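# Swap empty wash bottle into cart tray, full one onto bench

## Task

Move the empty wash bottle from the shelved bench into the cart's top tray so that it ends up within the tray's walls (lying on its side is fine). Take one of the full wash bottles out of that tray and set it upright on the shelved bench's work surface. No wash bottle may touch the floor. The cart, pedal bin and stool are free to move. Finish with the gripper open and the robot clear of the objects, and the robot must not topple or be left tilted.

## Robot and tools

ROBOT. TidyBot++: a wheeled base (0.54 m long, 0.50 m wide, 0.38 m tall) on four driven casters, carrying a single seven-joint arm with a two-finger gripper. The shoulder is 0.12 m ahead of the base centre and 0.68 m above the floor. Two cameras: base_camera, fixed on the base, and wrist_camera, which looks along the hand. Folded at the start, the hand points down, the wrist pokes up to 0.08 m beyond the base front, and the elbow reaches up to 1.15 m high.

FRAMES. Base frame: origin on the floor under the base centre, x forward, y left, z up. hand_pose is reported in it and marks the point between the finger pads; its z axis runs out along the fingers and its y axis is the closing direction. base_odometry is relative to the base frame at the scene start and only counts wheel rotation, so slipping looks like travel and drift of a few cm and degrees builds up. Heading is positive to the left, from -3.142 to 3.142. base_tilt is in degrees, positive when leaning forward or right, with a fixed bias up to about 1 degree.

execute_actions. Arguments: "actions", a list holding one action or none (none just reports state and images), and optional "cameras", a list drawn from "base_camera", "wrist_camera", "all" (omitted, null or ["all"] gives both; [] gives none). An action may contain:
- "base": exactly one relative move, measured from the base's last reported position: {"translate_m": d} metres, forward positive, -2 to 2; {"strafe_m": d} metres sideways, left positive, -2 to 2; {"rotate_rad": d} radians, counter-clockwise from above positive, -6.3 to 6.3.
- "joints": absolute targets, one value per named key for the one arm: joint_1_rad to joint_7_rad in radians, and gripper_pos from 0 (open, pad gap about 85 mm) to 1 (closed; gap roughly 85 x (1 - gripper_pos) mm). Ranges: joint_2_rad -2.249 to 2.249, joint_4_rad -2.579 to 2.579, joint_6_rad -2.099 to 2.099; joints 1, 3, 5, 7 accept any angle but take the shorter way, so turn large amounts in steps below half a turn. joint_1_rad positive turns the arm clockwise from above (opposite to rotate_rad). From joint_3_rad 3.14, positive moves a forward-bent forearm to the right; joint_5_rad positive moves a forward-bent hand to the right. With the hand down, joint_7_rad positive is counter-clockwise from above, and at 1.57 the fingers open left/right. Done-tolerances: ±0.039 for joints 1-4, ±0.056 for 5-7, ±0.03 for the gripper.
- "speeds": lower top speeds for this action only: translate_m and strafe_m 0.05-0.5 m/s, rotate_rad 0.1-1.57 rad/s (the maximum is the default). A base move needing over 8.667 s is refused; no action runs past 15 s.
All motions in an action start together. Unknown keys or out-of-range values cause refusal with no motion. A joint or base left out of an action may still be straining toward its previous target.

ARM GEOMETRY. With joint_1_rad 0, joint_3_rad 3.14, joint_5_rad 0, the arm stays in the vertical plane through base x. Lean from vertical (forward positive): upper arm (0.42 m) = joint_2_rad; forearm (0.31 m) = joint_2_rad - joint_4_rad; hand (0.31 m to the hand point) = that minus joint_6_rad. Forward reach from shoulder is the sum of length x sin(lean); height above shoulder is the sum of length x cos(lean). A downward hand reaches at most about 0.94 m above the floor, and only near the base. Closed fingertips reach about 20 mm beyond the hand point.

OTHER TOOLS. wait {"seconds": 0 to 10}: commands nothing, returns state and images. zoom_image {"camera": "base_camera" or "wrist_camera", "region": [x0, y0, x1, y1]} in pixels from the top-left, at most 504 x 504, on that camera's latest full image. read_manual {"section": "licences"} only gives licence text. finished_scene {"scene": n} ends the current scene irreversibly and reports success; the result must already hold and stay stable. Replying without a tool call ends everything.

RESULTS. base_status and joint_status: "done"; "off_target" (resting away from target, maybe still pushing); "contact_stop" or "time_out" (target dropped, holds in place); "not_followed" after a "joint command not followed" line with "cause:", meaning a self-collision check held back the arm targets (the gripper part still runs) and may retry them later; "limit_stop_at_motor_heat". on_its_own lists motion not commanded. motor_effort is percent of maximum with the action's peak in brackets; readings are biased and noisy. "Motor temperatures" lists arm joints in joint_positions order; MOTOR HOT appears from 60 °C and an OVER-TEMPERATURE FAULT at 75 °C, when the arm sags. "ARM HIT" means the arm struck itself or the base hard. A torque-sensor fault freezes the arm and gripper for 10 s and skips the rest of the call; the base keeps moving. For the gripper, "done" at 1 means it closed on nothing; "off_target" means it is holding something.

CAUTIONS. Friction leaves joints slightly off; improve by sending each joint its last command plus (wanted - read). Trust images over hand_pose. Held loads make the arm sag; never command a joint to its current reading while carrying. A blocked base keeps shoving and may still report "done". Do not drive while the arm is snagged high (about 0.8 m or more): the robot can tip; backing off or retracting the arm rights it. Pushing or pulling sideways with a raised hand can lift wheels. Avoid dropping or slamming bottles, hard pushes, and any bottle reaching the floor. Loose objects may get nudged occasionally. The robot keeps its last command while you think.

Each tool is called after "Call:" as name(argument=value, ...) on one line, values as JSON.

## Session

Call:
execute_actions(actions=[{"joints":{"joint_6_rad":0.5}}])

Scene clock: 1.60 s.
Motor temperatures (°C, as the motors report them): [28 27 25 27 32 42 42]
base_odometry: x=+0.000 y=+0.000 heading=+0.000 (m, m, rad; odometry frame)
base_tilt: forward=+0.4 right=+0.4 (deg)
base_status: not commanded
joint_positions: joint_1_rad=-0.008 joint_2_rad=-0.366 joint_3_rad=+3.102 joint_4_rad=-2.532 joint_5_rad=-0.023 joint_6_rad=+0.474 joint_7_rad=+1.590 gripper_pos=+0.000
joint_status: all done
motor_effort: joint_1_rad=+0(0) joint_2_rad=-6(7) joint_3_rad=+0(0) joint_4_rad=+19(19) joint_5_rad=+0(1) joint_6_rad=+9(8) joint_7_rad=+1(0) (%)
hand_pose: x=+0.5370 y=+0.0195 z=+0.8603 quat_wxyz=(-0.006, +0.749, +0.018, +0.663) (m; base frame)
pictures: base_camera, wrist_camera
Images, in order (width x height): base_camera 644x364, wrist_camera 644x476.

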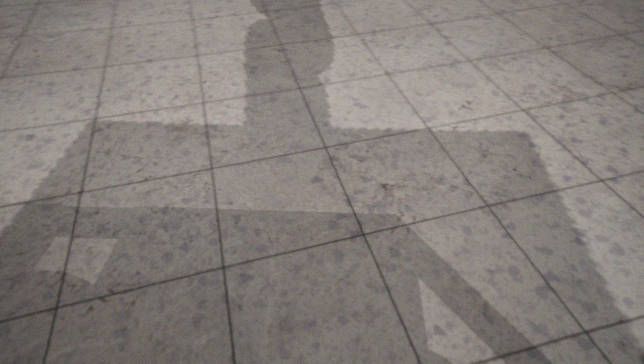

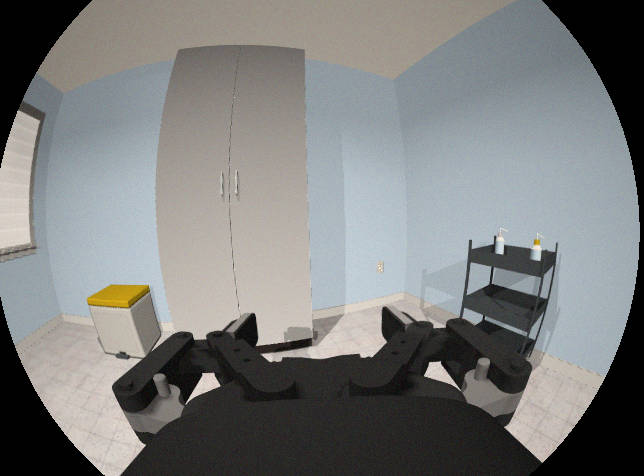

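Call:
execute_actions(actions=[{"base":{"rotate_rad":-2.85},"joints":{"joint_1_rad":0,"joint_3_rad":3.14,"joint_2_rad":-0.2,"joint_4_rad":-2.2,"joint_6_rad":0.3,"joint_7_rad":1.557}}])

Scene clock: 4.93 s.
Motor temperatures (°C, as the motors report them): [28 27 25 27 32 42 42]
base_odometry: x=+0.000 y=+0.000 heading=-2.850 (m, m, rad; odometry frame)
base_tilt: forward=+0.5 right=+0.3 (deg)
base_status: done
joint_positions: joint_1_rad=-0.008 joint_2_rad=-0.205 joint_3_rad=+3.130 joint_4_rad=-2.209 joint_5_rad=-0.023 joint_6_rad=+0.348 joint_7_rad=+1.590 gripper_pos=+0.000
joint_status: all done
motor_effort: joint_1_rad=+0(1) joint_2_rad=-14(16) joint_3_rad=+0(2) joint_4_rad=+20(19) joint_5_rad=+1(0) joint_6_rad=+8(9) joint_7_rad=+0(0) (%)
hand_pose: x=+0.6286 y=+0.0095 z=+0.9352 quat_wxyz=(-0.004, +0.737, +0.004, +0.676) (m; base frame)
pictures: base_camera, wrist_camera
Images, in order (width x height): base_camera 644x364, wrist_camera 644x476.

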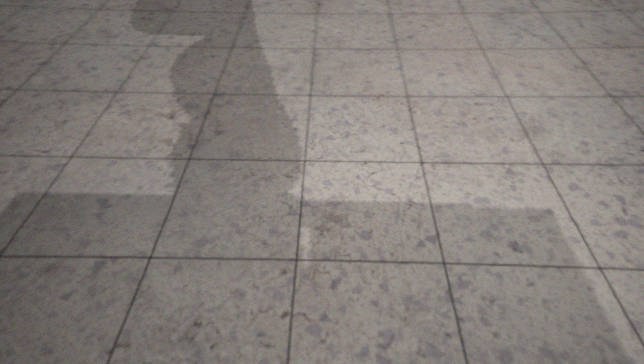

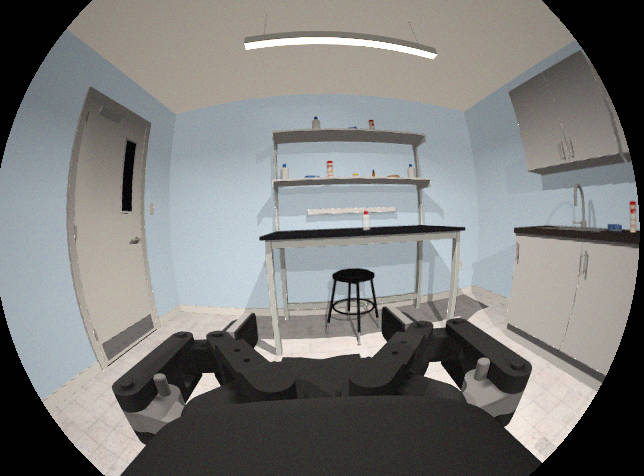

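Call:
execute_actions(actions=[{"base":{"strafe_m":-0.33},"joints":{"joint_2_rad":0.2,"joint_4_rad":-1.35,"joint_6_rad":0.0}}], cameras=[])

Call:
execute_actions(actions=[{"base":{"translate_m":0.8}}])

Scene clock: 7.30 s.
Motor temperatures (°C, as the motors report them): [28 27 25 27 32 42 42]
base_odometry: x=-0.095 y=+0.316 heading=-2.850 (m, m, rad; odometry frame)
base_tilt: forward=+0.5 right=+0.3 (deg)
base_status: done
joint_positions: joint_1_rad=-0.008 joint_2_rad=+0.183 joint_3_rad=+3.135 joint_4_rad=-1.364 joint_5_rad=-0.023 joint_6_rad=+0.049 joint_7_rad=+1.590 gripper_pos=+0.000
joint_status: all done
motor_effort: joint_1_rad=-1(2) joint_2_rad=-30(30) joint_3_rad=-1(2) joint_4_rad=+21(21) joint_5_rad=+1(0) joint_6_rad=+9(9) joint_7_rad=+0(0) (%)
hand_pose: x=+0.8201 y=+0.0104 z=+1.1254 quat_wxyz=(-0.007, +0.681, +0.003, +0.732) (m; base frame)
pictures: none
No camera images: the call's "cameras" was empty. Leave "cameras" out to get every camera's image.

Scene clock: 10.27 s.
Motor temperatures (°C, as the motors report them): [28 27 25 27 32 42 42]
base_odometry: x=-0.861 y=+0.087 heading=-2.851 (m, m, rad; odometry frame)
base_tilt: forward=+0.4 right=+0.4 (deg)
base_status: done
joint_positions: joint_1_rad=-0.008 joint_2_rad=+0.194 joint_3_rad=+3.135 joint_4_rad=-1.363 joint_5_rad=-0.023 joint_6_rad=+0.045 joint_7_rad=+1.590 gripper_pos=+0.000
joint_status: not commanded
motor_effort: joint_1_rad=-1(2) joint_2_rad=-32(33) joint_3_rad=-1(2) joint_4_rad=+22(23) joint_5_rad=+1(0) joint_6_rad=+9(9) joint_7_rad=+1(0) (%)
hand_pose: x=+0.8253 y=+0.0105 z=+1.1171 quat_wxyz=(-0.007, +0.686, +0.003, +0.727) (m; base frame)
pictures: base_camera, wrist_camera
Images, in order (width x height): base_camera 644x364, wrist_camera 644x476.

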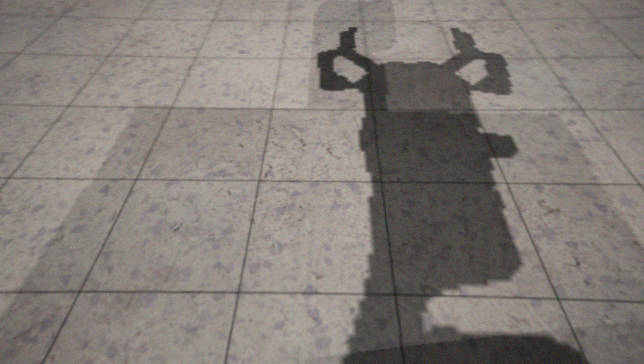

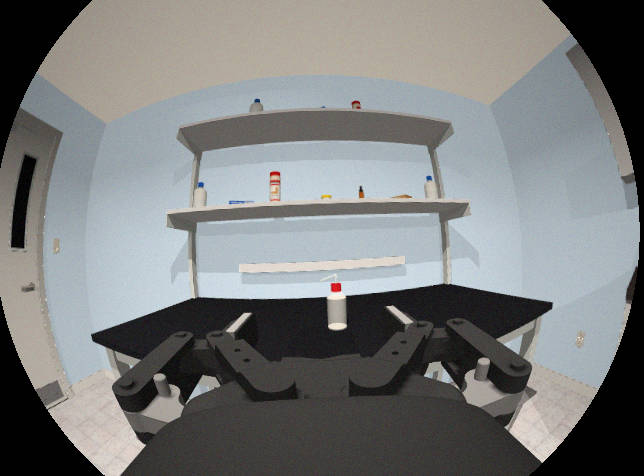

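Call:
execute_actions(actions=[{"base":{"strafe_m":-0.04}}], cameras=[])

Call:
execute_actions(actions=[{"base":{"translate_m":0.33},"speeds":{"translate_m":0.3}}])

Scene clock: 12.93 s.
Motor temperatures (°C, as the motors report them): [28 27 25 27 32 42 42]
base_odometry: x=-0.873 y=+0.125 heading=-2.850 (m, m, rad; odometry frame)
base_tilt: forward=+0.5 right=+0.3 (deg)
base_status: done
joint_positions: joint_1_rad=-0.004 joint_2_rad=+0.194 joint_3_rad=+3.137 joint_4_rad=-1.363 joint_5_rad=-0.023 joint_6_rad=+0.045 joint_7_rad=+1.590 gripper_pos=+0.000
joint_status: not commanded
motor_effort: joint_1_rad=-1(3) joint_2_rad=-30(32) joint_3_rad=-2(3) joint_4_rad=+21(23) joint_5_rad=+1(0) joint_6_rad=+8(9) joint_7_rad=+0(0) (%)
hand_pose: x=+0.8253 y=+0.0070 z=+1.1171 quat_wxyz=(-0.005, +0.686, +0.001, +0.727) (m; base frame)
pictures: none
No camera images: the call's "cameras" was empty. Leave "cameras" out to get every camera's image.

Scene clock: 15.00 s.
Motor temperatures (°C, as the motors report them): [28 27 25 27 32 42 42]
base_odometry: x=-1.189 y=+0.031 heading=-2.851 (m, m, rad; odometry frame)
base_tilt: forward=+0.4 right=+0.3 (deg)
base_status: done
joint_positions: joint_1_rad=-0.004 joint_2_rad=+0.197 joint_3_rad=+3.137 joint_4_rad=-1.362 joint_5_rad=-0.023 joint_6_rad=+0.044 joint_7_rad=+1.590 gripper_pos=+0.000
joint_status: not commanded
motor_effort: joint_1_rad=-1(1) joint_2_rad=-32(33) joint_3_rad=+0(0) joint_4_rad=+22(22) joint_5_rad=+1(0) joint_6_rad=+9(9) joint_7_rad=+0(0) (%)
hand_pose: x=+0.8266 y=+0.0070 z=+1.1152 quat_wxyz=(-0.005, +0.687, +0.001, +0.726) (m; base frame)
pictures: base_camera, wrist_camera
Images, in order (width x height): base_camera 644x364, wrist_camera 644x476.

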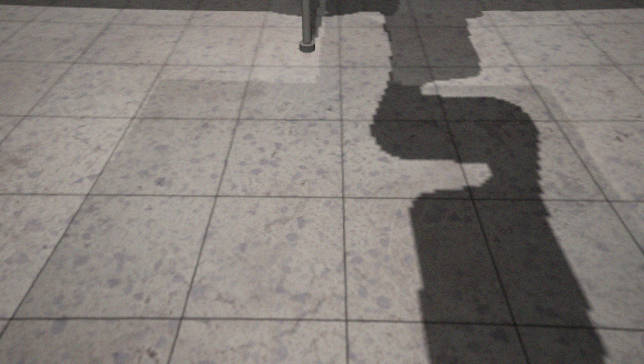

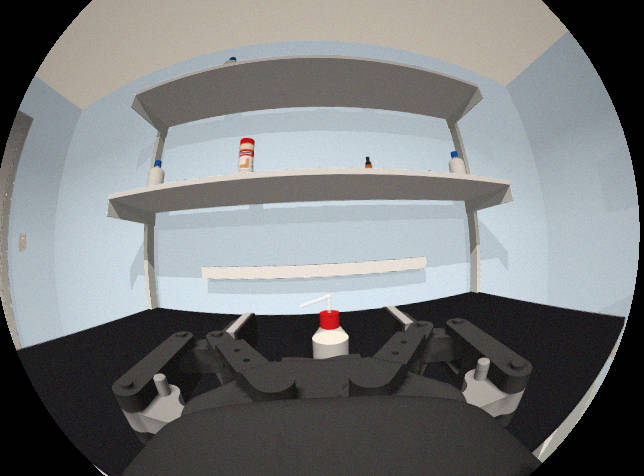

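Call:
execute_actions(actions=[{"base":{"strafe_m":-0.012},"joints":{"joint_2_rad":0.3,"joint_4_rad":-1.53,"joint_6_rad":0.2},"speeds":{"strafe_m":0.05}}], cameras=["wrist_camera"])

Scene clock: 16.63 s.
Motor temperatures (°C, as the motors report them): [28 27 25 27 32 42 42]
base_odometry: x=-1.193 y=+0.042 heading=-2.850 (m, m, rad; odometry frame)
base_tilt: forward=+0.4 right=+0.3 (deg)
base_status: done
joint_positions: joint_1_rad=-0.004 joint_2_rad=+0.303 joint_3_rad=+3.137 joint_4_rad=-1.526 joint_5_rad=-0.023 joint_6_rad=+0.152 joint_7_rad=+1.590 gripper_pos=+0.000
joint_status: all done
motor_effort: joint_1_rad=+0(4) joint_2_rad=-33(38) joint_3_rad=-1(3) joint_4_rad=+21(23) joint_5_rad=+0(0) joint_6_rad=+9(10) joint_7_rad=+1(0) (%)
hand_pose: x=+0.8579 y=+0.0062 z=+0.9697 quat_wxyz=(-0.003, +0.744, +0.000, +0.668) (m; base frame)
pictures: wrist_camera
Images, in order (width x height): wrist_camera 644x476.

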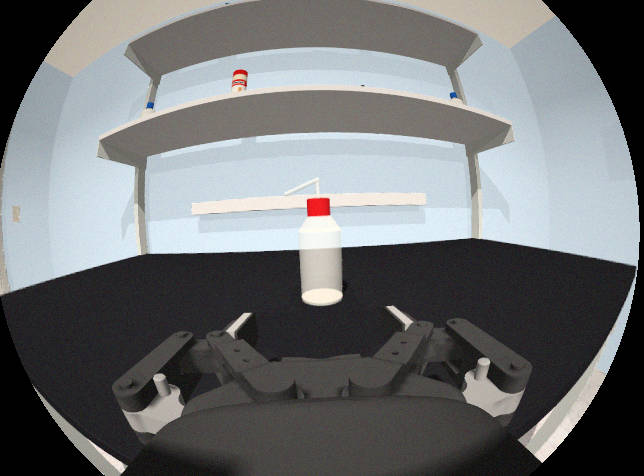

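Call:
execute_actions(actions=[{"base":{"translate_m":0.16},"speeds":{"translate_m":0.15}}])

Scene clock: 18.50 s.
Motor temperatures (°C, as the motors report them): [28 27 25 27 32 42 42]
base_odometry: x=-1.346 y=-0.004 heading=-2.851 (m, m, rad; odometry frame)
base_tilt: forward=+0.5 right=+0.3 (deg)
base_status: done
joint_positions: joint_1_rad=-0.004 joint_2_rad=+0.302 joint_3_rad=+3.137 joint_4_rad=-1.526 joint_5_rad=-0.023 joint_6_rad=+0.154 joint_7_rad=+1.590 gripper_pos=+0.000
joint_status: not commanded
motor_effort: joint_1_rad=-1(1) joint_2_rad=-34(37) joint_3_rad=-1(1) joint_4_rad=+22(22) joint_5_rad=+1(0) joint_6_rad=+8(9) joint_7_rad=+0(0) (%)
hand_pose: x=+0.8578 y=+0.0062 z=+0.9709 quat_wxyz=(-0.003, +0.743, +0.000, +0.669) (m; base frame)
pictures: base_camera, wrist_camera
Images, in order (width x height): base_camera 644x364, wrist_camera 644x476.

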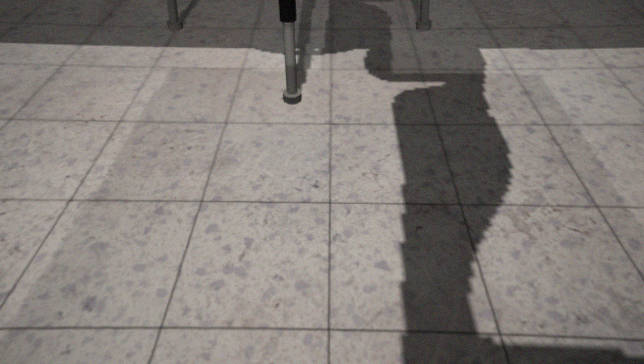

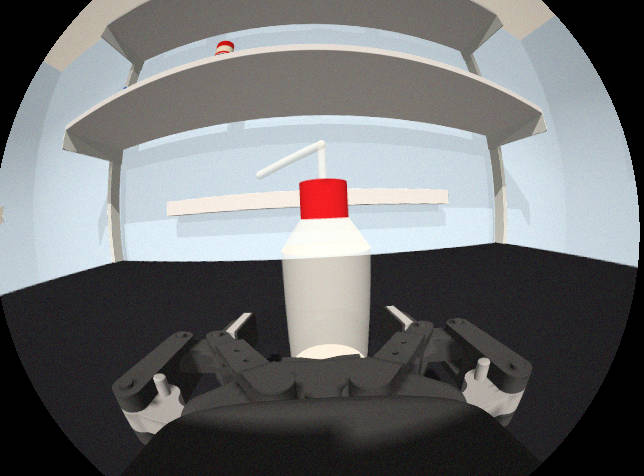

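Width 88; need ~110: 3.5 cm more.

Call:
execute_actions(actions=[{"base":{"translate_m":0.038},"speeds":{"translate_m":0.08}}], cameras=["wrist_camera"])

Call:
execute_actions(actions=[{"joints":{"gripper_pos":1}}], cameras=["wrist_camera"])

Call:
execute_actions(actions=[{"joints":{"joint_2_rad":0.17}}], cameras=[])

Call:
execute_actions(actions=[{"base":{"translate_m":-0.7}}], cameras=[])

Call:
execute_actions(actions=[{"base":{"rotate_rad":2.7},"joints":{"joint_2_rad":-0.2,"joint_4_rad":-1.9,"joint_6_rad":0.05,"joint_1_rad":-0.3},"speeds":{"rotate_rad":1.0}}])

Scene clock: 20.07 s.
Motor temperatures (°C, as the motors report them): [28 27 25 27 32 42 42]
base_odometry: x=-1.383 y=-0.015 heading=-2.851 (m, m, rad; odometry frame)
base_tilt: forward=+0.5 right=+0.4 (deg)
base_status: done
joint_positions: joint_1_rad=-0.004 joint_2_rad=+0.302 joint_3_rad=+3.137 joint_4_rad=-1.526 joint_5_rad=-0.023 joint_6_rad=+0.154 joint_7_rad=+1.590 gripper_pos=+0.000
joint_status: not commanded
motor_effort: joint_1_rad=-1(1) joint_2_rad=-34(36) joint_3_rad=-1(1) joint_4_rad=+22(22) joint_5_rad=+1(1) joint_6_rad=+8(9) joint_7_rad=+0(0) (%)
hand_pose: x=+0.8576 y=+0.0062 z=+0.9715 quat_wxyz=(-0.003, +0.743, +0.000, +0.670) (m; base frame)
pictures: wrist_camera
Images, in order (width x height): wrist_camera 644x476.

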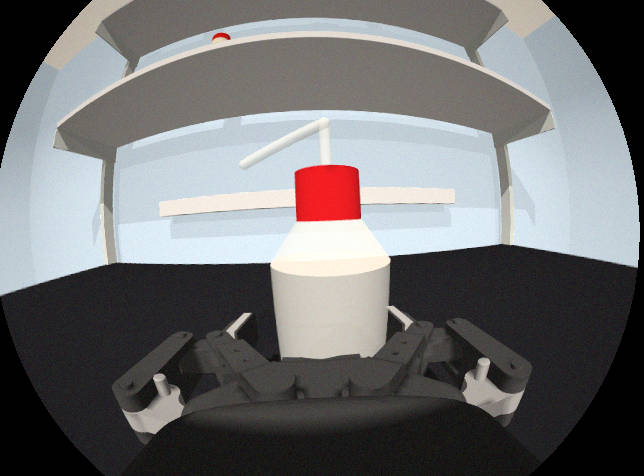

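Scene clock: 21.17 s.
Motor temperatures (°C, as the motors report them): [28 27 25 27 32 42 42]
base_odometry: x=-1.383 y=-0.015 heading=-2.851 (m, m, rad; odometry frame)
base_tilt: forward=+0.5 right=+0.3 (deg)
base_status: not commanded
joint_positions: joint_1_rad=-0.004 joint_2_rad=+0.302 joint_3_rad=+3.137 joint_4_rad=-1.526 joint_5_rad=-0.023 joint_6_rad=+0.155 joint_7_rad=+1.590 gripper_pos=+0.433
joint_status: gripper_pos off_target (ended at +0.433, target +1.000)
motor_effort: joint_1_rad=+0(1) joint_2_rad=-33(33) joint_3_rad=-1(1) joint_4_rad=+20(21) joint_5_rad=+0(0) joint_6_rad=+8(9) joint_7_rad=+1(0) (%)
hand_pose: x=+0.8577 y=+0.0062 z=+0.9717 quat_wxyz=(-0.003, +0.742, +0.000, +0.670) (m; base frame)
pictures: wrist_camera
Images, in order (width x height): wrist_camera 644x476.

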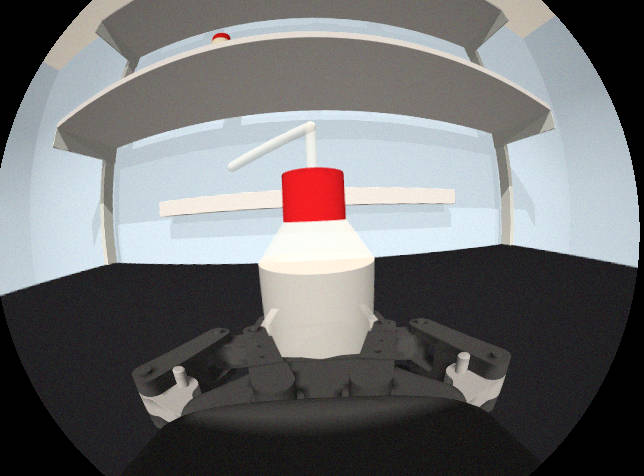

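Scene clock: 22.27 s.
Motor temperatures (°C, as the motors report them): [28 27 25 27 32 42 42]
base_odometry: x=-1.383 y=-0.015 heading=-2.851 (m, m, rad; odometry frame)
base_tilt: forward=+0.5 right=+0.3 (deg)
base_status: not commanded
joint_positions: joint_1_rad=-0.004 joint_2_rad=+0.171 joint_3_rad=+3.137 joint_4_rad=-1.527 joint_5_rad=-0.023 joint_6_rad=+0.155 joint_7_rad=+1.590 gripper_pos=+0.433
joint_status: all done
motor_effort: joint_1_rad=+0(1) joint_2_rad=-29(38) joint_3_rad=-1(1) joint_4_rad=+22(23) joint_5_rad=+1(1) joint_6_rad=+9(10) joint_7_rad=+0(0) (%)
hand_pose: x=+0.8133 y=+0.0060 z=+1.0654 quat_wxyz=(-0.004, +0.697, +0.000, +0.717) (m; base frame)
pictures: none
No camera images: the call's "cameras" was empty. Leave "cameras" out to get every camera's image.

Scene clock: 25.20 s.
Motor temperatures (°C, as the motors report them): [28 27 25 27 32 42 42]
base_odometry: x=-0.712 y=+0.185 heading=-2.852 (m, m, rad; odometry frame)
base_tilt: forward=+0.5 right=+0.3 (deg)
base_status: done
joint_positions: joint_1_rad=-0.004 joint_2_rad=+0.174 joint_3_rad=+3.137 joint_4_rad=-1.527 joint_5_rad=-0.023 joint_6_rad=+0.155 joint_7_rad=+1.590 gripper_pos=+0.433
joint_status: not commanded
motor_effort: joint_1_rad=+0(3) joint_2_rad=-28(35) joint_3_rad=+0(2) joint_4_rad=+22(23) joint_5_rad=+1(1) joint_6_rad=+8(9) joint_7_rad=+0(0) (%)
hand_pose: x=+0.8147 y=+0.0060 z=+1.0629 quat_wxyz=(-0.004, +0.698, +0.000, +0.716) (m; base frame)
pictures: none
No camera images: the call's "cameras" was empty. Leave "cameras" out to get every camera's image.

Scene clock: 28.83 s.
Motor temperatures (°C, as the motors report them): [28 27 25 27 32 42 42]
base_odometry: x=-0.712 y=+0.185 heading=-0.152 (m, m, rad; odometry frame)
base_tilt: forward=+0.4 right=+0.3 (deg)
base_status: done
joint_positions: joint_1_rad=-0.284 joint_2_rad=-0.186 joint_3_rad=+3.131 joint_4_rad=-1.887 joint_5_rad=-0.023 joint_6_rad=+0.095 joint_7_rad=+1.590 gripper_pos=+0.433
joint_status: all done
motor_effort: joint_1_rad=+1(5) joint_2_rad=-17(32) joint_3_rad=+0(4) joint_4_rad=+22(23) joint_5_rad=+1(1) joint_6_rad=+9(9) joint_7_rad=+0(1) (%)
hand_pose: x=+0.6400 y=+0.1597 z=+1.0437 quat_wxyz=(-0.102, +0.712, +0.104, +0.687) (m; base frame)
pictures: base_camera, wrist_camera
Images, in order (width x height): base_camera 644x364, wrist_camera 644x476.

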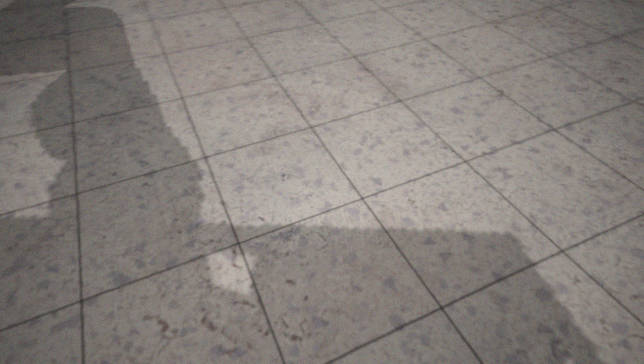

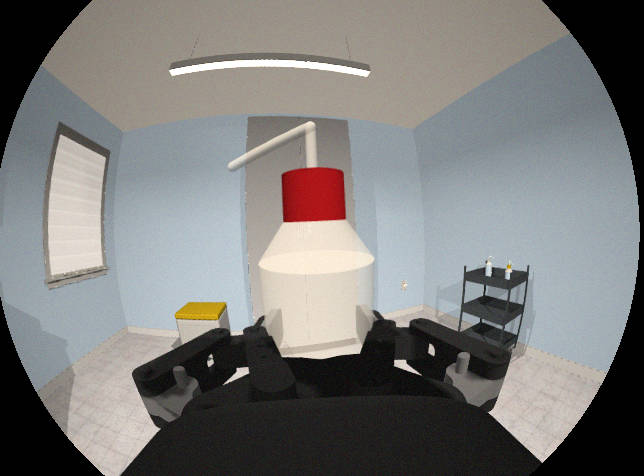

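Call:
execute_actions(actions=[{"base":{"rotate_rad":0.44},"joints":{"joint_1_rad":0}}], cameras=[])

Call:
execute_actions(actions=[{"base":{"strafe_m":-0.5}}], cameras=[])

Call:
execute_actions(actions=[{"base":{"translate_m":1.6}}], cameras=[])

Call:
execute_actions(actions=[{"base":{"rotate_rad":-1.57},"joints":{"joint_6_rad":-0.25,"joint_1_rad":-0.4},"speeds":{"rotate_rad":1.0}}])

Scene clock: 30.73 s.
Motor temperatures (°C, as the motors report them): [28 27 25 27 32 42 42]
base_odometry: x=-0.712 y=+0.185 heading=+0.288 (m, m, rad; odometry frame)
base_tilt: forward=+0.4 right=+0.4 (deg)
base_status: done
joint_positions: joint_1_rad=-0.027 joint_2_rad=-0.186 joint_3_rad=+3.134 joint_4_rad=-1.887 joint_5_rad=-0.023 joint_6_rad=+0.095 joint_7_rad=+1.590 gripper_pos=+0.433
joint_status: all done
motor_effort: joint_1_rad=+0(3) joint_2_rad=-17(17) joint_3_rad=+0(3) joint_4_rad=+22(22) joint_5_rad=+0(1) joint_6_rad=+9(9) joint_7_rad=+0(0) (%)
hand_pose: x=+0.6635 y=+0.0202 z=+1.0437 quat_wxyz=(-0.012, +0.719, +0.011, +0.695) (m; base frame)
pictures: none
No camera images: the call's "cameras" was empty. Leave "cameras" out to get every camera's image.

Scene clock: 33.10 s.
Motor temperatures (°C, as the motors report them): [28 27 25 27 32 42 42]
base_odometry: x=-0.569 y=-0.294 heading=+0.288 (m, m, rad; odometry frame)
base_tilt: forward=+0.4 right=+0.3 (deg)
base_status: done
joint_positions: joint_1_rad=-0.019 joint_2_rad=-0.186 joint_3_rad=+3.137 joint_4_rad=-1.887 joint_5_rad=-0.023 joint_6_rad=+0.095 joint_7_rad=+1.590 gripper_pos=+0.433
joint_status: not commanded
motor_effort: joint_1_rad=-1(2) joint_2_rad=-16(17) joint_3_rad=+0(3) joint_4_rad=+22(22) joint_5_rad=+0(0) joint_6_rad=+9(9) joint_7_rad=+0(0) (%)
hand_pose: x=+0.6638 y=+0.0139 z=+1.0437 quat_wxyz=(-0.008, +0.719, +0.007, +0.695) (m; base frame)
pictures: none
No camera images: the call's "cameras" was empty. Leave "cameras" out to get every camera's image.

Scene clock: 37.63 s.
Motor temperatures (°C, as the motors report them): [28 27 25 27 32 42 42]
base_odometry: x=+0.965 y=+0.159 heading=+0.288 (m, m, rad; odometry frame)
base_tilt: forward=+0.5 right=+0.3 (deg)
base_status: done
joint_positions: joint_1_rad=-0.019 joint_2_rad=-0.221 joint_3_rad=+3.136 joint_4_rad=-1.905 joint_5_rad=-0.023 joint_6_rad=+0.080 joint_7_rad=+1.590 gripper_pos=+0.433
joint_status: not commanded
motor_effort: joint_1_rad=-1(0) joint_2_rad=-11(19) joint_3_rad=+0(2) joint_4_rad=+23(28) joint_5_rad=+0(0) joint_6_rad=+9(13) joint_7_rad=+0(0) (%)
hand_pose: x=+0.6502 y=+0.0138 z=+1.0464 quat_wxyz=(-0.009, +0.719, +0.007, +0.695) (m; base frame)
pictures: none
No camera images: the call's "cameras" was empty. Leave "cameras" out to get every camera's image.

Scene clock: 40.13 s.
Motor temperatures (°C, as the motors report them): [28 27 25 27 32 42 42]
base_odometry: x=+0.965 y=+0.160 heading=-1.282 (m, m, rad; odometry frame)
base_tilt: forward=+0.4 right=+0.3 (deg)
base_status: done
joint_positions: joint_1_rad=-0.378 joint_2_rad=-0.212 joint_3_rad=+3.135 joint_4_rad=-1.905 joint_5_rad=-0.023 joint_6_rad=-0.205 joint_7_rad=+1.590 gripper_pos=+0.433
joint_status: all done
motor_effort: joint_1_rad=-1(4) joint_2_rad=-15(16) joint_3_rad=+0(5) joint_4_rad=+22(22) joint_5_rad=+1(0) joint_6_rad=+9(10) joint_7_rad=+1(0) (%)
hand_pose: x=+0.5981 y=+0.1972 z=+0.9552 quat_wxyz=(-0.114, +0.798, +0.155, +0.572) (m; base frame)
pictures: base_camera, wrist_camera
Images, in order (width x height): base_camera 644x364, wrist_camera 644x476.

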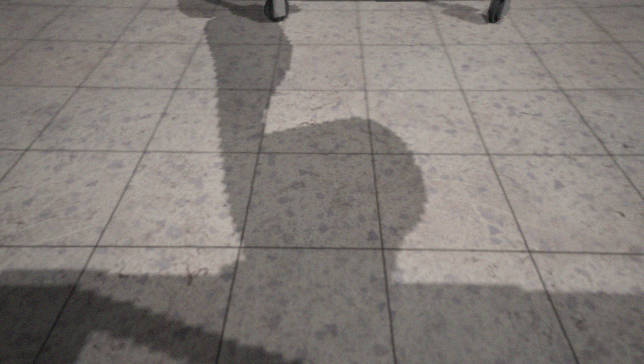

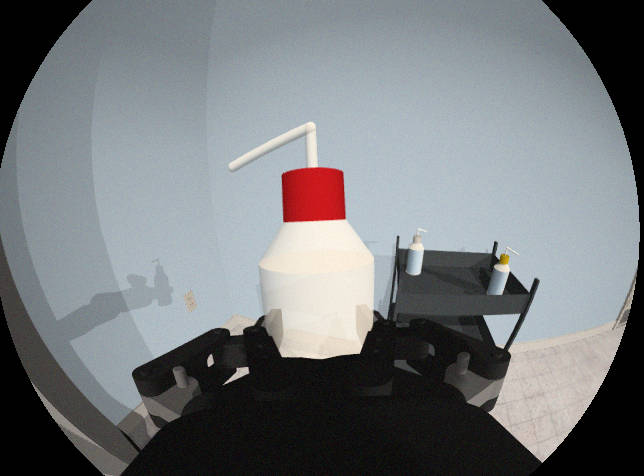

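Call:
execute_actions(actions=[{"base":{"strafe_m":-0.13},"joints":{"joint_1_rad":0,"joint_6_rad":-0.1}}], cameras=[])

Call:
execute_actions(actions=[{"base":{"translate_m":0.3}}])

Scene clock: 42.03 s.
Motor temperatures (°C, as the motors report them): [28 27 25 27 32 42 42]
base_odometry: x=+0.840 y=+0.123 heading=-1.283 (m, m, rad; odometry frame)
base_tilt: forward=+0.4 right=+0.3 (deg)
base_status: done
joint_positions: joint_1_rad=-0.023 joint_2_rad=-0.212 joint_3_rad=+3.139 joint_4_rad=-1.905 joint_5_rad=-0.023 joint_6_rad=-0.150 joint_7_rad=+1.590 gripper_pos=+0.433
joint_status: all done
motor_effort: joint_1_rad=-1(3) joint_2_rad=-15(16) joint_3_rad=+0(3) joint_4_rad=+22(22) joint_5_rad=+1(0) joint_6_rad=+9(9) joint_7_rad=+0(0) (%)
hand_pose: x=+0.6420 y=+0.0157 z=+0.9715 quat_wxyz=(-0.010, +0.796, +0.010, +0.605) (m; base frame)
pictures: none
No camera images: the call's "cameras" was empty. Leave "cameras" out to get every camera's image.

Scene clock: 43.93 s.
Motor temperatures (°C, as the motors report them): [28 27 25 27 32 42 42]
base_odometry: x=+0.925 y=-0.165 heading=-1.283 (m, m, rad; odometry frame)
base_tilt: forward=+0.5 right=+0.3 (deg)
base_status: done
joint_positions: joint_1_rad=-0.023 joint_2_rad=-0.200 joint_3_rad=+3.139 joint_4_rad=-1.905 joint_5_rad=-0.023 joint_6_rad=-0.147 joint_7_rad=+1.590 gripper_pos=+0.433
joint_status: not commanded
motor_effort: joint_1_rad=+0(1) joint_2_rad=-17(18) joint_3_rad=+0(1) joint_4_rad=+22(23) joint_5_rad=+1(1) joint_6_rad=+9(9) joint_7_rad=+1(0) (%)
hand_pose: x=+0.6458 y=+0.0157 z=+0.9659 quat_wxyz=(-0.010, +0.799, +0.010, +0.601) (m; base frame)
pictures: base_camera, wrist_camera
Images, in order (width x height): base_camera 644x364, wrist_camera 644x476.

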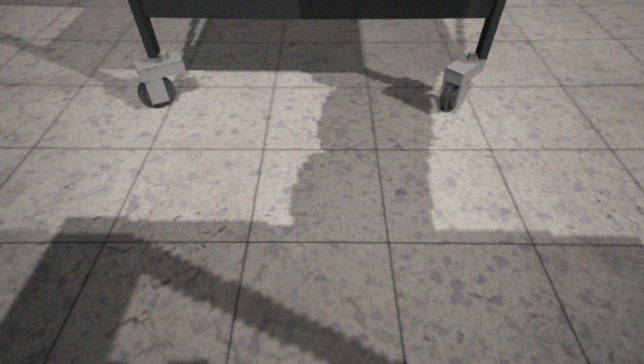

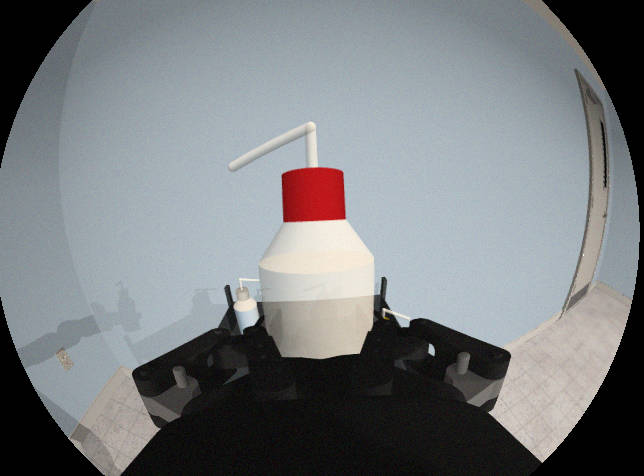

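Call:
execute_actions(actions=[{"base":{"translate_m":0.27},"joints":{"joint_1_rad":-0.0},"speeds":{"translate_m":0.2}}])

Scene clock: 46.27 s.
Motor temperatures (°C, as the motors report them): [28 27 25 27 32 42 42]
base_odometry: x=+1.002 y=-0.425 heading=-1.284 (m, m, rad; odometry frame)
base_tilt: forward=+0.4 right=+0.3 (deg)
base_status: done
joint_positions: joint_1_rad=-0.023 joint_2_rad=-0.199 joint_3_rad=+3.139 joint_4_rad=-1.905 joint_5_rad=-0.023 joint_6_rad=-0.147 joint_7_rad=+1.590 gripper_pos=+0.433
joint_status: all done
motor_effort: joint_1_rad=-1(0) joint_2_rad=-16(19) joint_3_rad=+0(0) joint_4_rad=+22(22) joint_5_rad=+0(0) joint_6_rad=+8(9) joint_7_rad=+0(0) (%)
hand_pose: x=+0.6460 y=+0.0157 z=+0.9657 quat_wxyz=(-0.010, +0.799, +0.010, +0.601) (m; base frame)
pictures: base_camera, wrist_camera
Images, in order (width x height): base_camera 644x364, wrist_camera 644x476.

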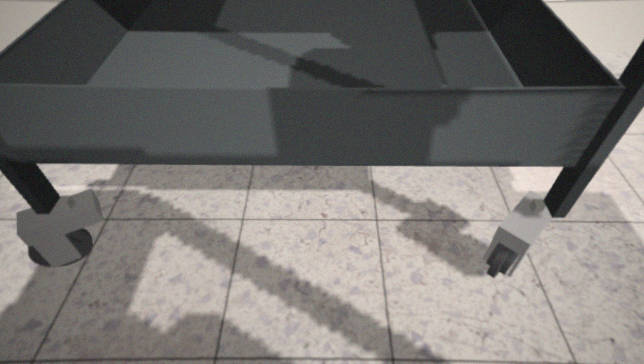

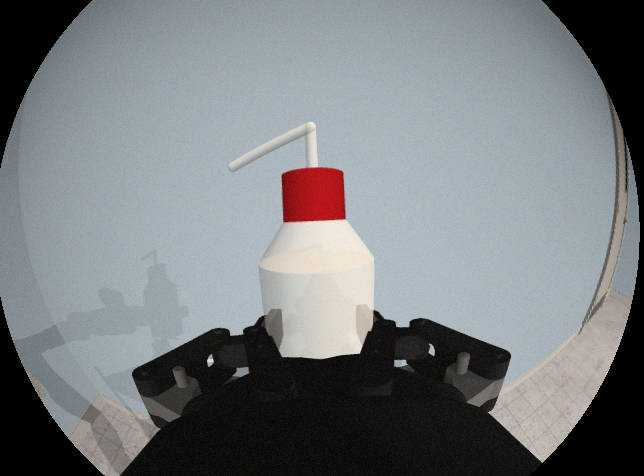

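Call:
execute_actions(actions=[{"joints":{"joint_2_rad":-0.05,"joint_4_rad":-2.2,"joint_6_rad":0.24}}], cameras=["wrist_camera"])

Scene clock: 47.93 s.
Motor temperatures (°C, as the motors report them): [28 27 25 27 32 42 42]
base_odometry: x=+1.002 y=-0.425 heading=-1.284 (m, m, rad; odometry frame)
base_tilt: forward=+0.5 right=+0.3 (deg)
base_status: not commanded
joint_positions: joint_1_rad=-0.023 joint_2_rad=-0.056 joint_3_rad=+3.139 joint_4_rad=-2.194 joint_5_rad=-0.023 joint_6_rad=+0.190 joint_7_rad=+1.590 gripper_pos=+0.433
joint_status: all done
motor_effort: joint_1_rad=+0(1) joint_2_rad=-19(21) joint_3_rad=-1(0) joint_4_rad=+19(22) joint_5_rad=+1(0) joint_6_rad=+8(9) joint_7_rad=+1(0) (%)
hand_pose: x=+0.6497 y=+0.0133 z=+0.8181 quat_wxyz=(-0.006, +0.827, +0.008, +0.562) (m; base frame)
pictures: wrist_camera
Images, in order (width x height): wrist_camera 644x476.

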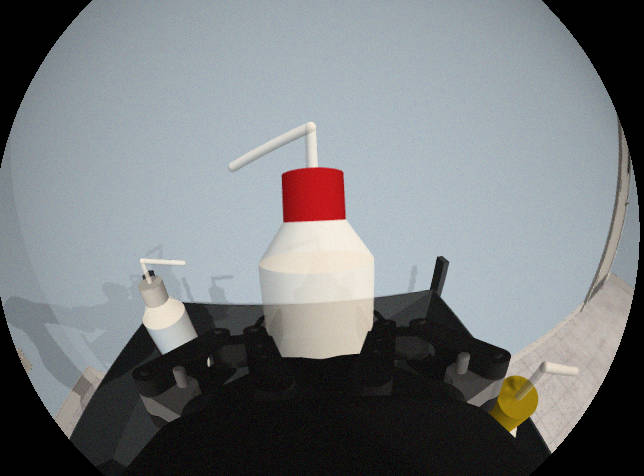

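Call:
execute_actions(actions=[{"joints":{"joint_2_rad":0.12,"joint_4_rad":-2.36,"joint_6_rad":0.55}}], cameras=["wrist_camera"])

Scene clock: 49.40 s.
Motor temperatures (°C, as the motors report them): [28 27 25 27 32 42 42]
base_odometry: x=+1.002 y=-0.425 heading=-1.284 (m, m, rad; odometry frame)
base_tilt: forward=+0.4 right=+0.4 (deg)
base_status: not commanded
joint_positions: joint_1_rad=-0.023 joint_2_rad=+0.118 joint_3_rad=+3.139 joint_4_rad=-2.355 joint_5_rad=-0.023 joint_6_rad=+0.499 joint_7_rad=+1.590 gripper_pos=+0.433
joint_status: all done
motor_effort: joint_1_rad=+0(0) joint_2_rad=-22(24) joint_3_rad=+0(1) joint_4_rad=+15(20) joint_5_rad=+0(0) joint_6_rad=+8(9) joint_7_rad=-1(1) (%)
hand_pose: x=+0.6497 y=+0.0112 z=+0.7310 quat_wxyz=(-0.003, +0.834, +0.007, +0.551) (m; base frame)
pictures: wrist_camera
Images, in order (width x height): wrist_camera 644x476.

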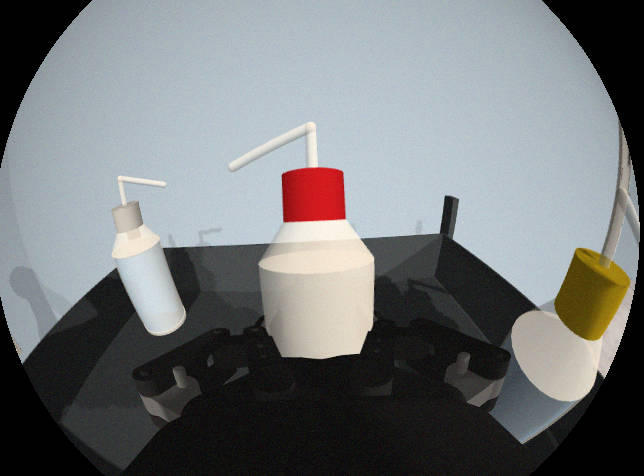

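Call:
execute_actions(actions=[{"joints":{"gripper_pos":0}}], cameras=["wrist_camera"])

Call:
execute_actions(actions=[{"joints":{"joint_2_rad":-0.14,"joint_4_rad":-2.13,"joint_6_rad":0.1}}], cameras=["wrist_camera"])

Scene clock: 50.70 s.
Motor temperatures (°C, as the motors report them): [28 27 25 27 32 42 42]
base_odometry: x=+1.002 y=-0.425 heading=-1.284 (m, m, rad; odometry frame)
base_tilt: forward=+0.4 right=+0.3 (deg)
base_status: not commanded
joint_positions: joint_1_rad=-0.023 joint_2_rad=+0.118 joint_3_rad=+3.139 joint_4_rad=-2.355 joint_5_rad=-0.023 joint_6_rad=+0.501 joint_7_rad=+1.590 gripper_pos=+0.000
joint_status: all done
motor_effort: joint_1_rad=+0(1) joint_2_rad=-20(22) joint_3_rad=-1(1) joint_4_rad=+15(16) joint_5_rad=+1(1) joint_6_rad=+8(8) joint_7_rad=+0(0) (%)
hand_pose: x=+0.6500 y=+0.0112 z=+0.7316 quat_wxyz=(-0.003, +0.834, +0.007, +0.552) (m; base frame)
pictures: wrist_camera
Images, in order (width x height): wrist_camera 644x476.

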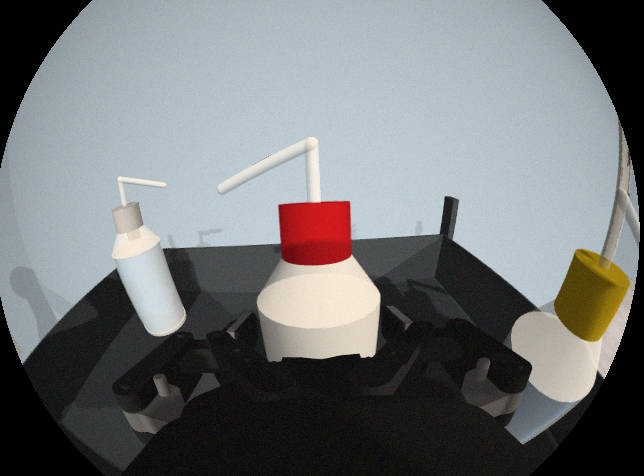

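Scene clock: 52.07 s.
Motor temperatures (°C, as the motors report them): [28 27 25 27 32 42 42]
base_odometry: x=+1.002 y=-0.425 heading=-1.284 (m, m, rad; odometry frame)
base_tilt: forward=+0.4 right=+0.4 (deg)
base_status: not commanded
joint_positions: joint_1_rad=-0.023 joint_2_rad=-0.135 joint_3_rad=+3.139 joint_4_rad=-2.140 joint_5_rad=-0.023 joint_6_rad=+0.147 joint_7_rad=+1.590 gripper_pos=+0.000
joint_status: all done
motor_effort: joint_1_rad=-1(0) joint_2_rad=-17(23) joint_3_rad=+0(0) joint_4_rad=+20(20) joint_5_rad=+1(1) joint_6_rad=+8(9) joint_7_rad=+0(0) (%)
hand_pose: x=+0.6459 y=+0.0136 z=+0.8784 quat_wxyz=(-0.007, +0.801, +0.008, +0.599) (m; base frame)
pictures: wrist_camera
Images, in order (width x height): wrist_camera 644x476.

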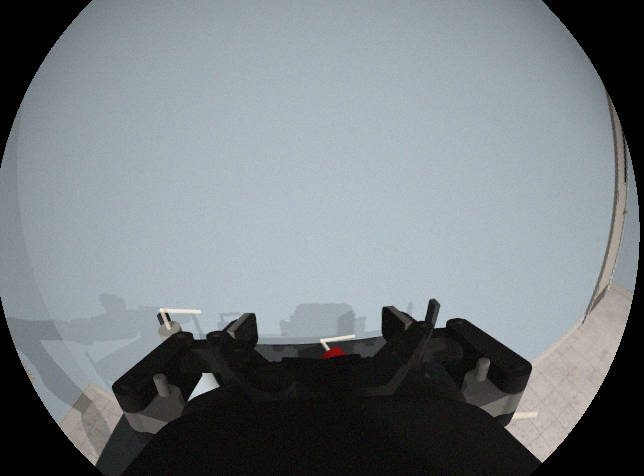

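Call:
execute_actions(actions=[{"base":{"translate_m":-0.2},"speeds":{"translate_m":0.2}}], cameras=[])

Call:
execute_actions(actions=[{"base":{"strafe_m":-0.13},"joints":{"joint_2_rad":-0.02,"joint_4_rad":-2.21,"joint_6_rad":0.3},"speeds":{"strafe_m":0.15}}])

Scene clock: 54.07 s.
Motor temperatures (°C, as the motors report them): [28 27 25 27 32 42 42]
base_odometry: x=+0.945 y=-0.233 heading=-1.284 (m, m, rad; odometry frame)
base_tilt: forward=+0.4 right=+0.3 (deg)
base_status: done
joint_positions: joint_1_rad=-0.022 joint_2_rad=-0.136 joint_3_rad=+3.139 joint_4_rad=-2.140 joint_5_rad=-0.023 joint_6_rad=+0.146 joint_7_rad=+1.590 gripper_pos=+0.000
joint_status: not commanded
motor_effort: joint_1_rad=-1(0) joint_2_rad=-16(19) joint_3_rad=+0(0) joint_4_rad=+20(21) joint_5_rad=+0(0) joint_6_rad=+8(9) joint_7_rad=+0(0) (%)
hand_pose: x=+0.6456 y=+0.0133 z=+0.8788 quat_wxyz=(-0.007, +0.801, +0.007, +0.599) (m; base frame)
pictures: none
No camera images: the call's "cameras" was empty. Leave "cameras" out to get every camera's image.

Scene clock: 55.60 s.
Motor temperatures (°C, as the motors report them): [28 27 25 27 32 42 42]
base_odometry: x=+0.820 y=-0.269 heading=-1.284 (m, m, rad; odometry frame)
base_tilt: forward=+0.4 right=+0.3 (deg)
base_status: done
joint_positions: joint_1_rad=-0.019 joint_2_rad=-0.025 joint_3_rad=+3.139 joint_4_rad=-2.202 joint_5_rad=-0.023 joint_6_rad=+0.251 joint_7_rad=+1.590 gripper_pos=+0.000
joint_status: all done
motor_effort: joint_1_rad=-1(2) joint_2_rad=-20(21) joint_3_rad=+0(3) joint_4_rad=+19(20) joint_5_rad=+1(0) joint_6_rad=+8(9) joint_7_rad=+0(0) (%)
hand_pose: x=+0.6587 y=+0.0111 z=+0.8155 quat_wxyz=(-0.005, +0.821, +0.006, +0.571) (m; base frame)
pictures: base_camera, wrist_camera
Images, in order (width x height): base_camera 644x364, wrist_camera 644x476.

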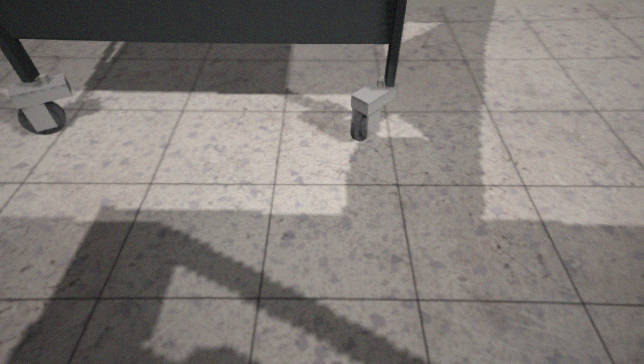

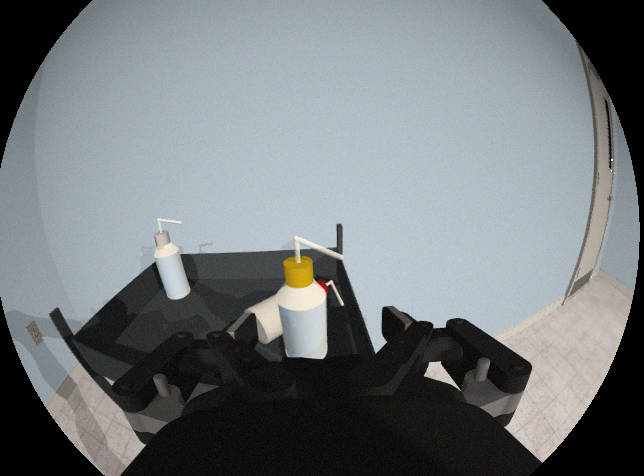

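Call:
execute_actions(actions=[{"base":{"strafe_m":0.022},"speeds":{"strafe_m":0.05}}], cameras=[])

Call:
execute_actions(actions=[{"base":{"translate_m":0.07},"joints":{"joint_2_rad":0.08,"joint_4_rad":-2.32,"joint_6_rad":0.45},"speeds":{"translate_m":0.1}}], cameras=["wrist_camera"])

Scene clock: 56.83 s.
Motor temperatures (°C, as the motors report them): [28 27 25 27 32 42 42]
base_odometry: x=+0.841 y=-0.263 heading=-1.284 (m, m, rad; odometry frame)
base_tilt: forward=+0.4 right=+0.4 (deg)
base_status: done
joint_positions: joint_1_rad=-0.018 joint_2_rad=-0.025 joint_3_rad=+3.139 joint_4_rad=-2.202 joint_5_rad=-0.023 joint_6_rad=+0.252 joint_7_rad=+1.590 gripper_pos=+0.000
joint_status: not commanded
motor_effort: joint_1_rad=+0(3) joint_2_rad=-19(19) joint_3_rad=+0(2) joint_4_rad=+19(19) joint_5_rad=+0(1) joint_6_rad=+8(8) joint_7_rad=+0(0) (%)
hand_pose: x=+0.6587 y=+0.0107 z=+0.8157 quat_wxyz=(-0.004, +0.820, +0.005, +0.572) (m; base frame)
pictures: none
No camera images: the call's "cameras" was empty. Leave "cameras" out to get every camera's image.

Scene clock: 58.07 s.
Motor temperatures (°C, as the motors report them): [28 27 25 27 32 42 42]
base_odometry: x=+0.861 y=-0.330 heading=-1.284 (m, m, rad; odometry frame)
base_tilt: forward=+0.5 right=+0.3 (deg)
base_status: done
joint_positions: joint_1_rad=-0.018 joint_2_rad=+0.075 joint_3_rad=+3.139 joint_4_rad=-2.313 joint_5_rad=-0.023 joint_6_rad=+0.403 joint_7_rad=+1.590 gripper_pos=+0.000
joint_status: all done
motor_effort: joint_1_rad=+0(1) joint_2_rad=-19(23) joint_3_rad=-1(0) joint_4_rad=+16(20) joint_5_rad=+1(1) joint_6_rad=+8(8) joint_7_rad=+0(1) (%)
hand_pose: x=+0.6504 y=+0.0094 z=+0.7468 quat_wxyz=(-0.003, +0.837, +0.005, +0.546) (m; base frame)
pictures: wrist_camera
Images, in order (width x height): wrist_camera 644x476.

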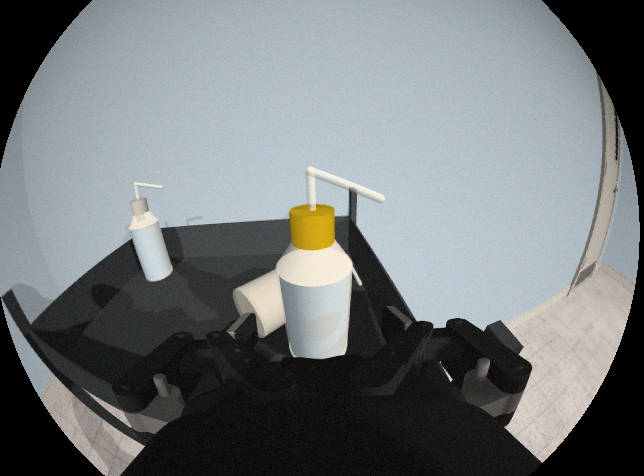

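Call:
execute_actions(actions=[{"base":{"translate_m":0.045},"speeds":{"translate_m":0.05}}])

Scene clock: 59.87 s.
Motor temperatures (°C, as the motors report them): [28 27 25 27 32 42 42]
base_odometry: x=+0.874 y=-0.374 heading=-1.284 (m, m, rad; odometry frame)
base_tilt: forward=+0.5 right=+0.4 (deg)
base_status: done
joint_positions: joint_1_rad=-0.018 joint_2_rad=+0.075 joint_3_rad=+3.139 joint_4_rad=-2.313 joint_5_rad=-0.023 joint_6_rad=+0.403 joint_7_rad=+1.590 gripper_pos=+0.000
joint_status: not commanded
motor_effort: joint_1_rad=-1(1) joint_2_rad=-19(23) joint_3_rad=-1(1) joint_4_rad=+16(17) joint_5_rad=+0(1) joint_6_rad=+8(8) joint_7_rad=+0(0) (%)
hand_pose: x=+0.6504 y=+0.0094 z=+0.7468 quat_wxyz=(-0.003, +0.837, +0.005, +0.547) (m; base frame)
pictures: base_camera, wrist_camera
Images, in order (width x height): base_camera 644x364, wrist_camera 644x476.

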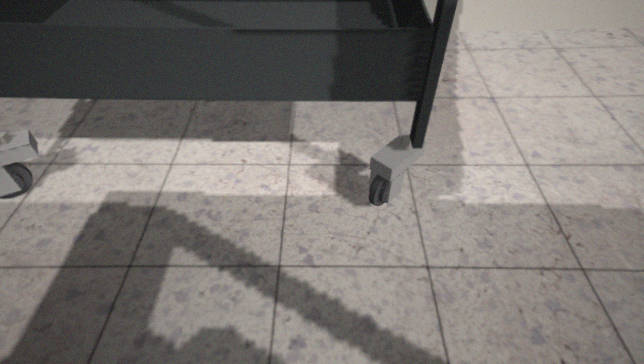

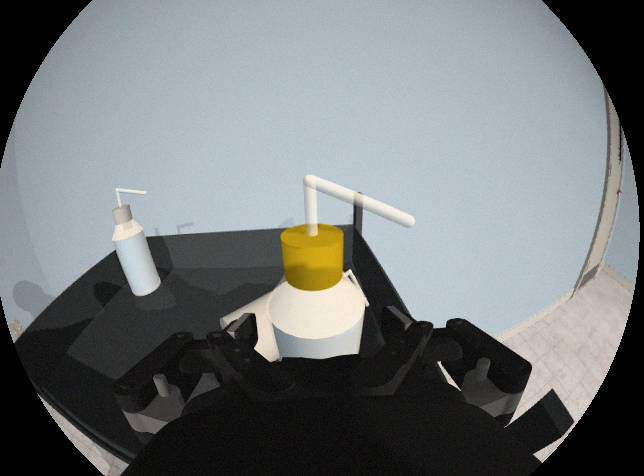

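Call:
execute_actions(actions=[{"joints":{"joint_2_rad":0.12,"joint_4_rad":-2.36,"joint_6_rad":0.55}}], cameras=["wrist_camera"])

Scene clock: 60.83 s.
Motor temperatures (°C, as the motors report them): [28 27 25 27 32 42 42]
base_odometry: x=+0.874 y=-0.374 heading=-1.284 (m, m, rad; odometry frame)
base_tilt: forward=+0.5 right=+0.4 (deg)
base_status: not commanded
joint_positions: joint_1_rad=-0.018 joint_2_rad=+0.106 joint_3_rad=+3.139 joint_4_rad=-2.349 joint_5_rad=-0.023 joint_6_rad=+0.506 joint_7_rad=+1.590 gripper_pos=+0.000
joint_status: all done
motor_effort: joint_1_rad=-1(0) joint_2_rad=-20(23) joint_3_rad=+0(1) joint_4_rad=+16(17) joint_5_rad=+0(0) joint_6_rad=+7(9) joint_7_rad=+0(0) (%)
hand_pose: x=+0.6519 y=+0.0088 z=+0.7417 quat_wxyz=(-0.002, +0.828, +0.005, +0.561) (m; base frame)
pictures: wrist_camera
Images, in order (width x height): wrist_camera 644x476.

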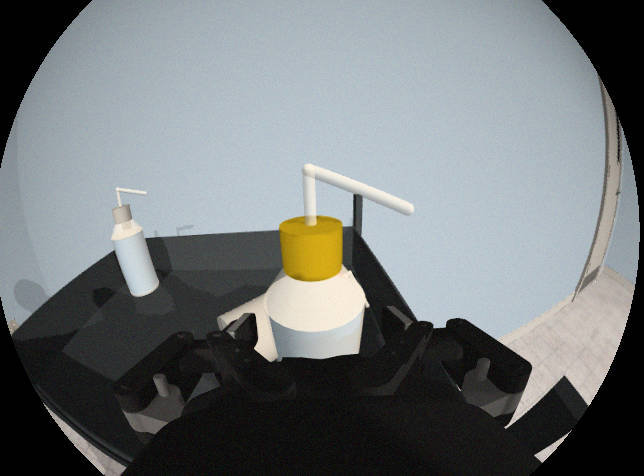

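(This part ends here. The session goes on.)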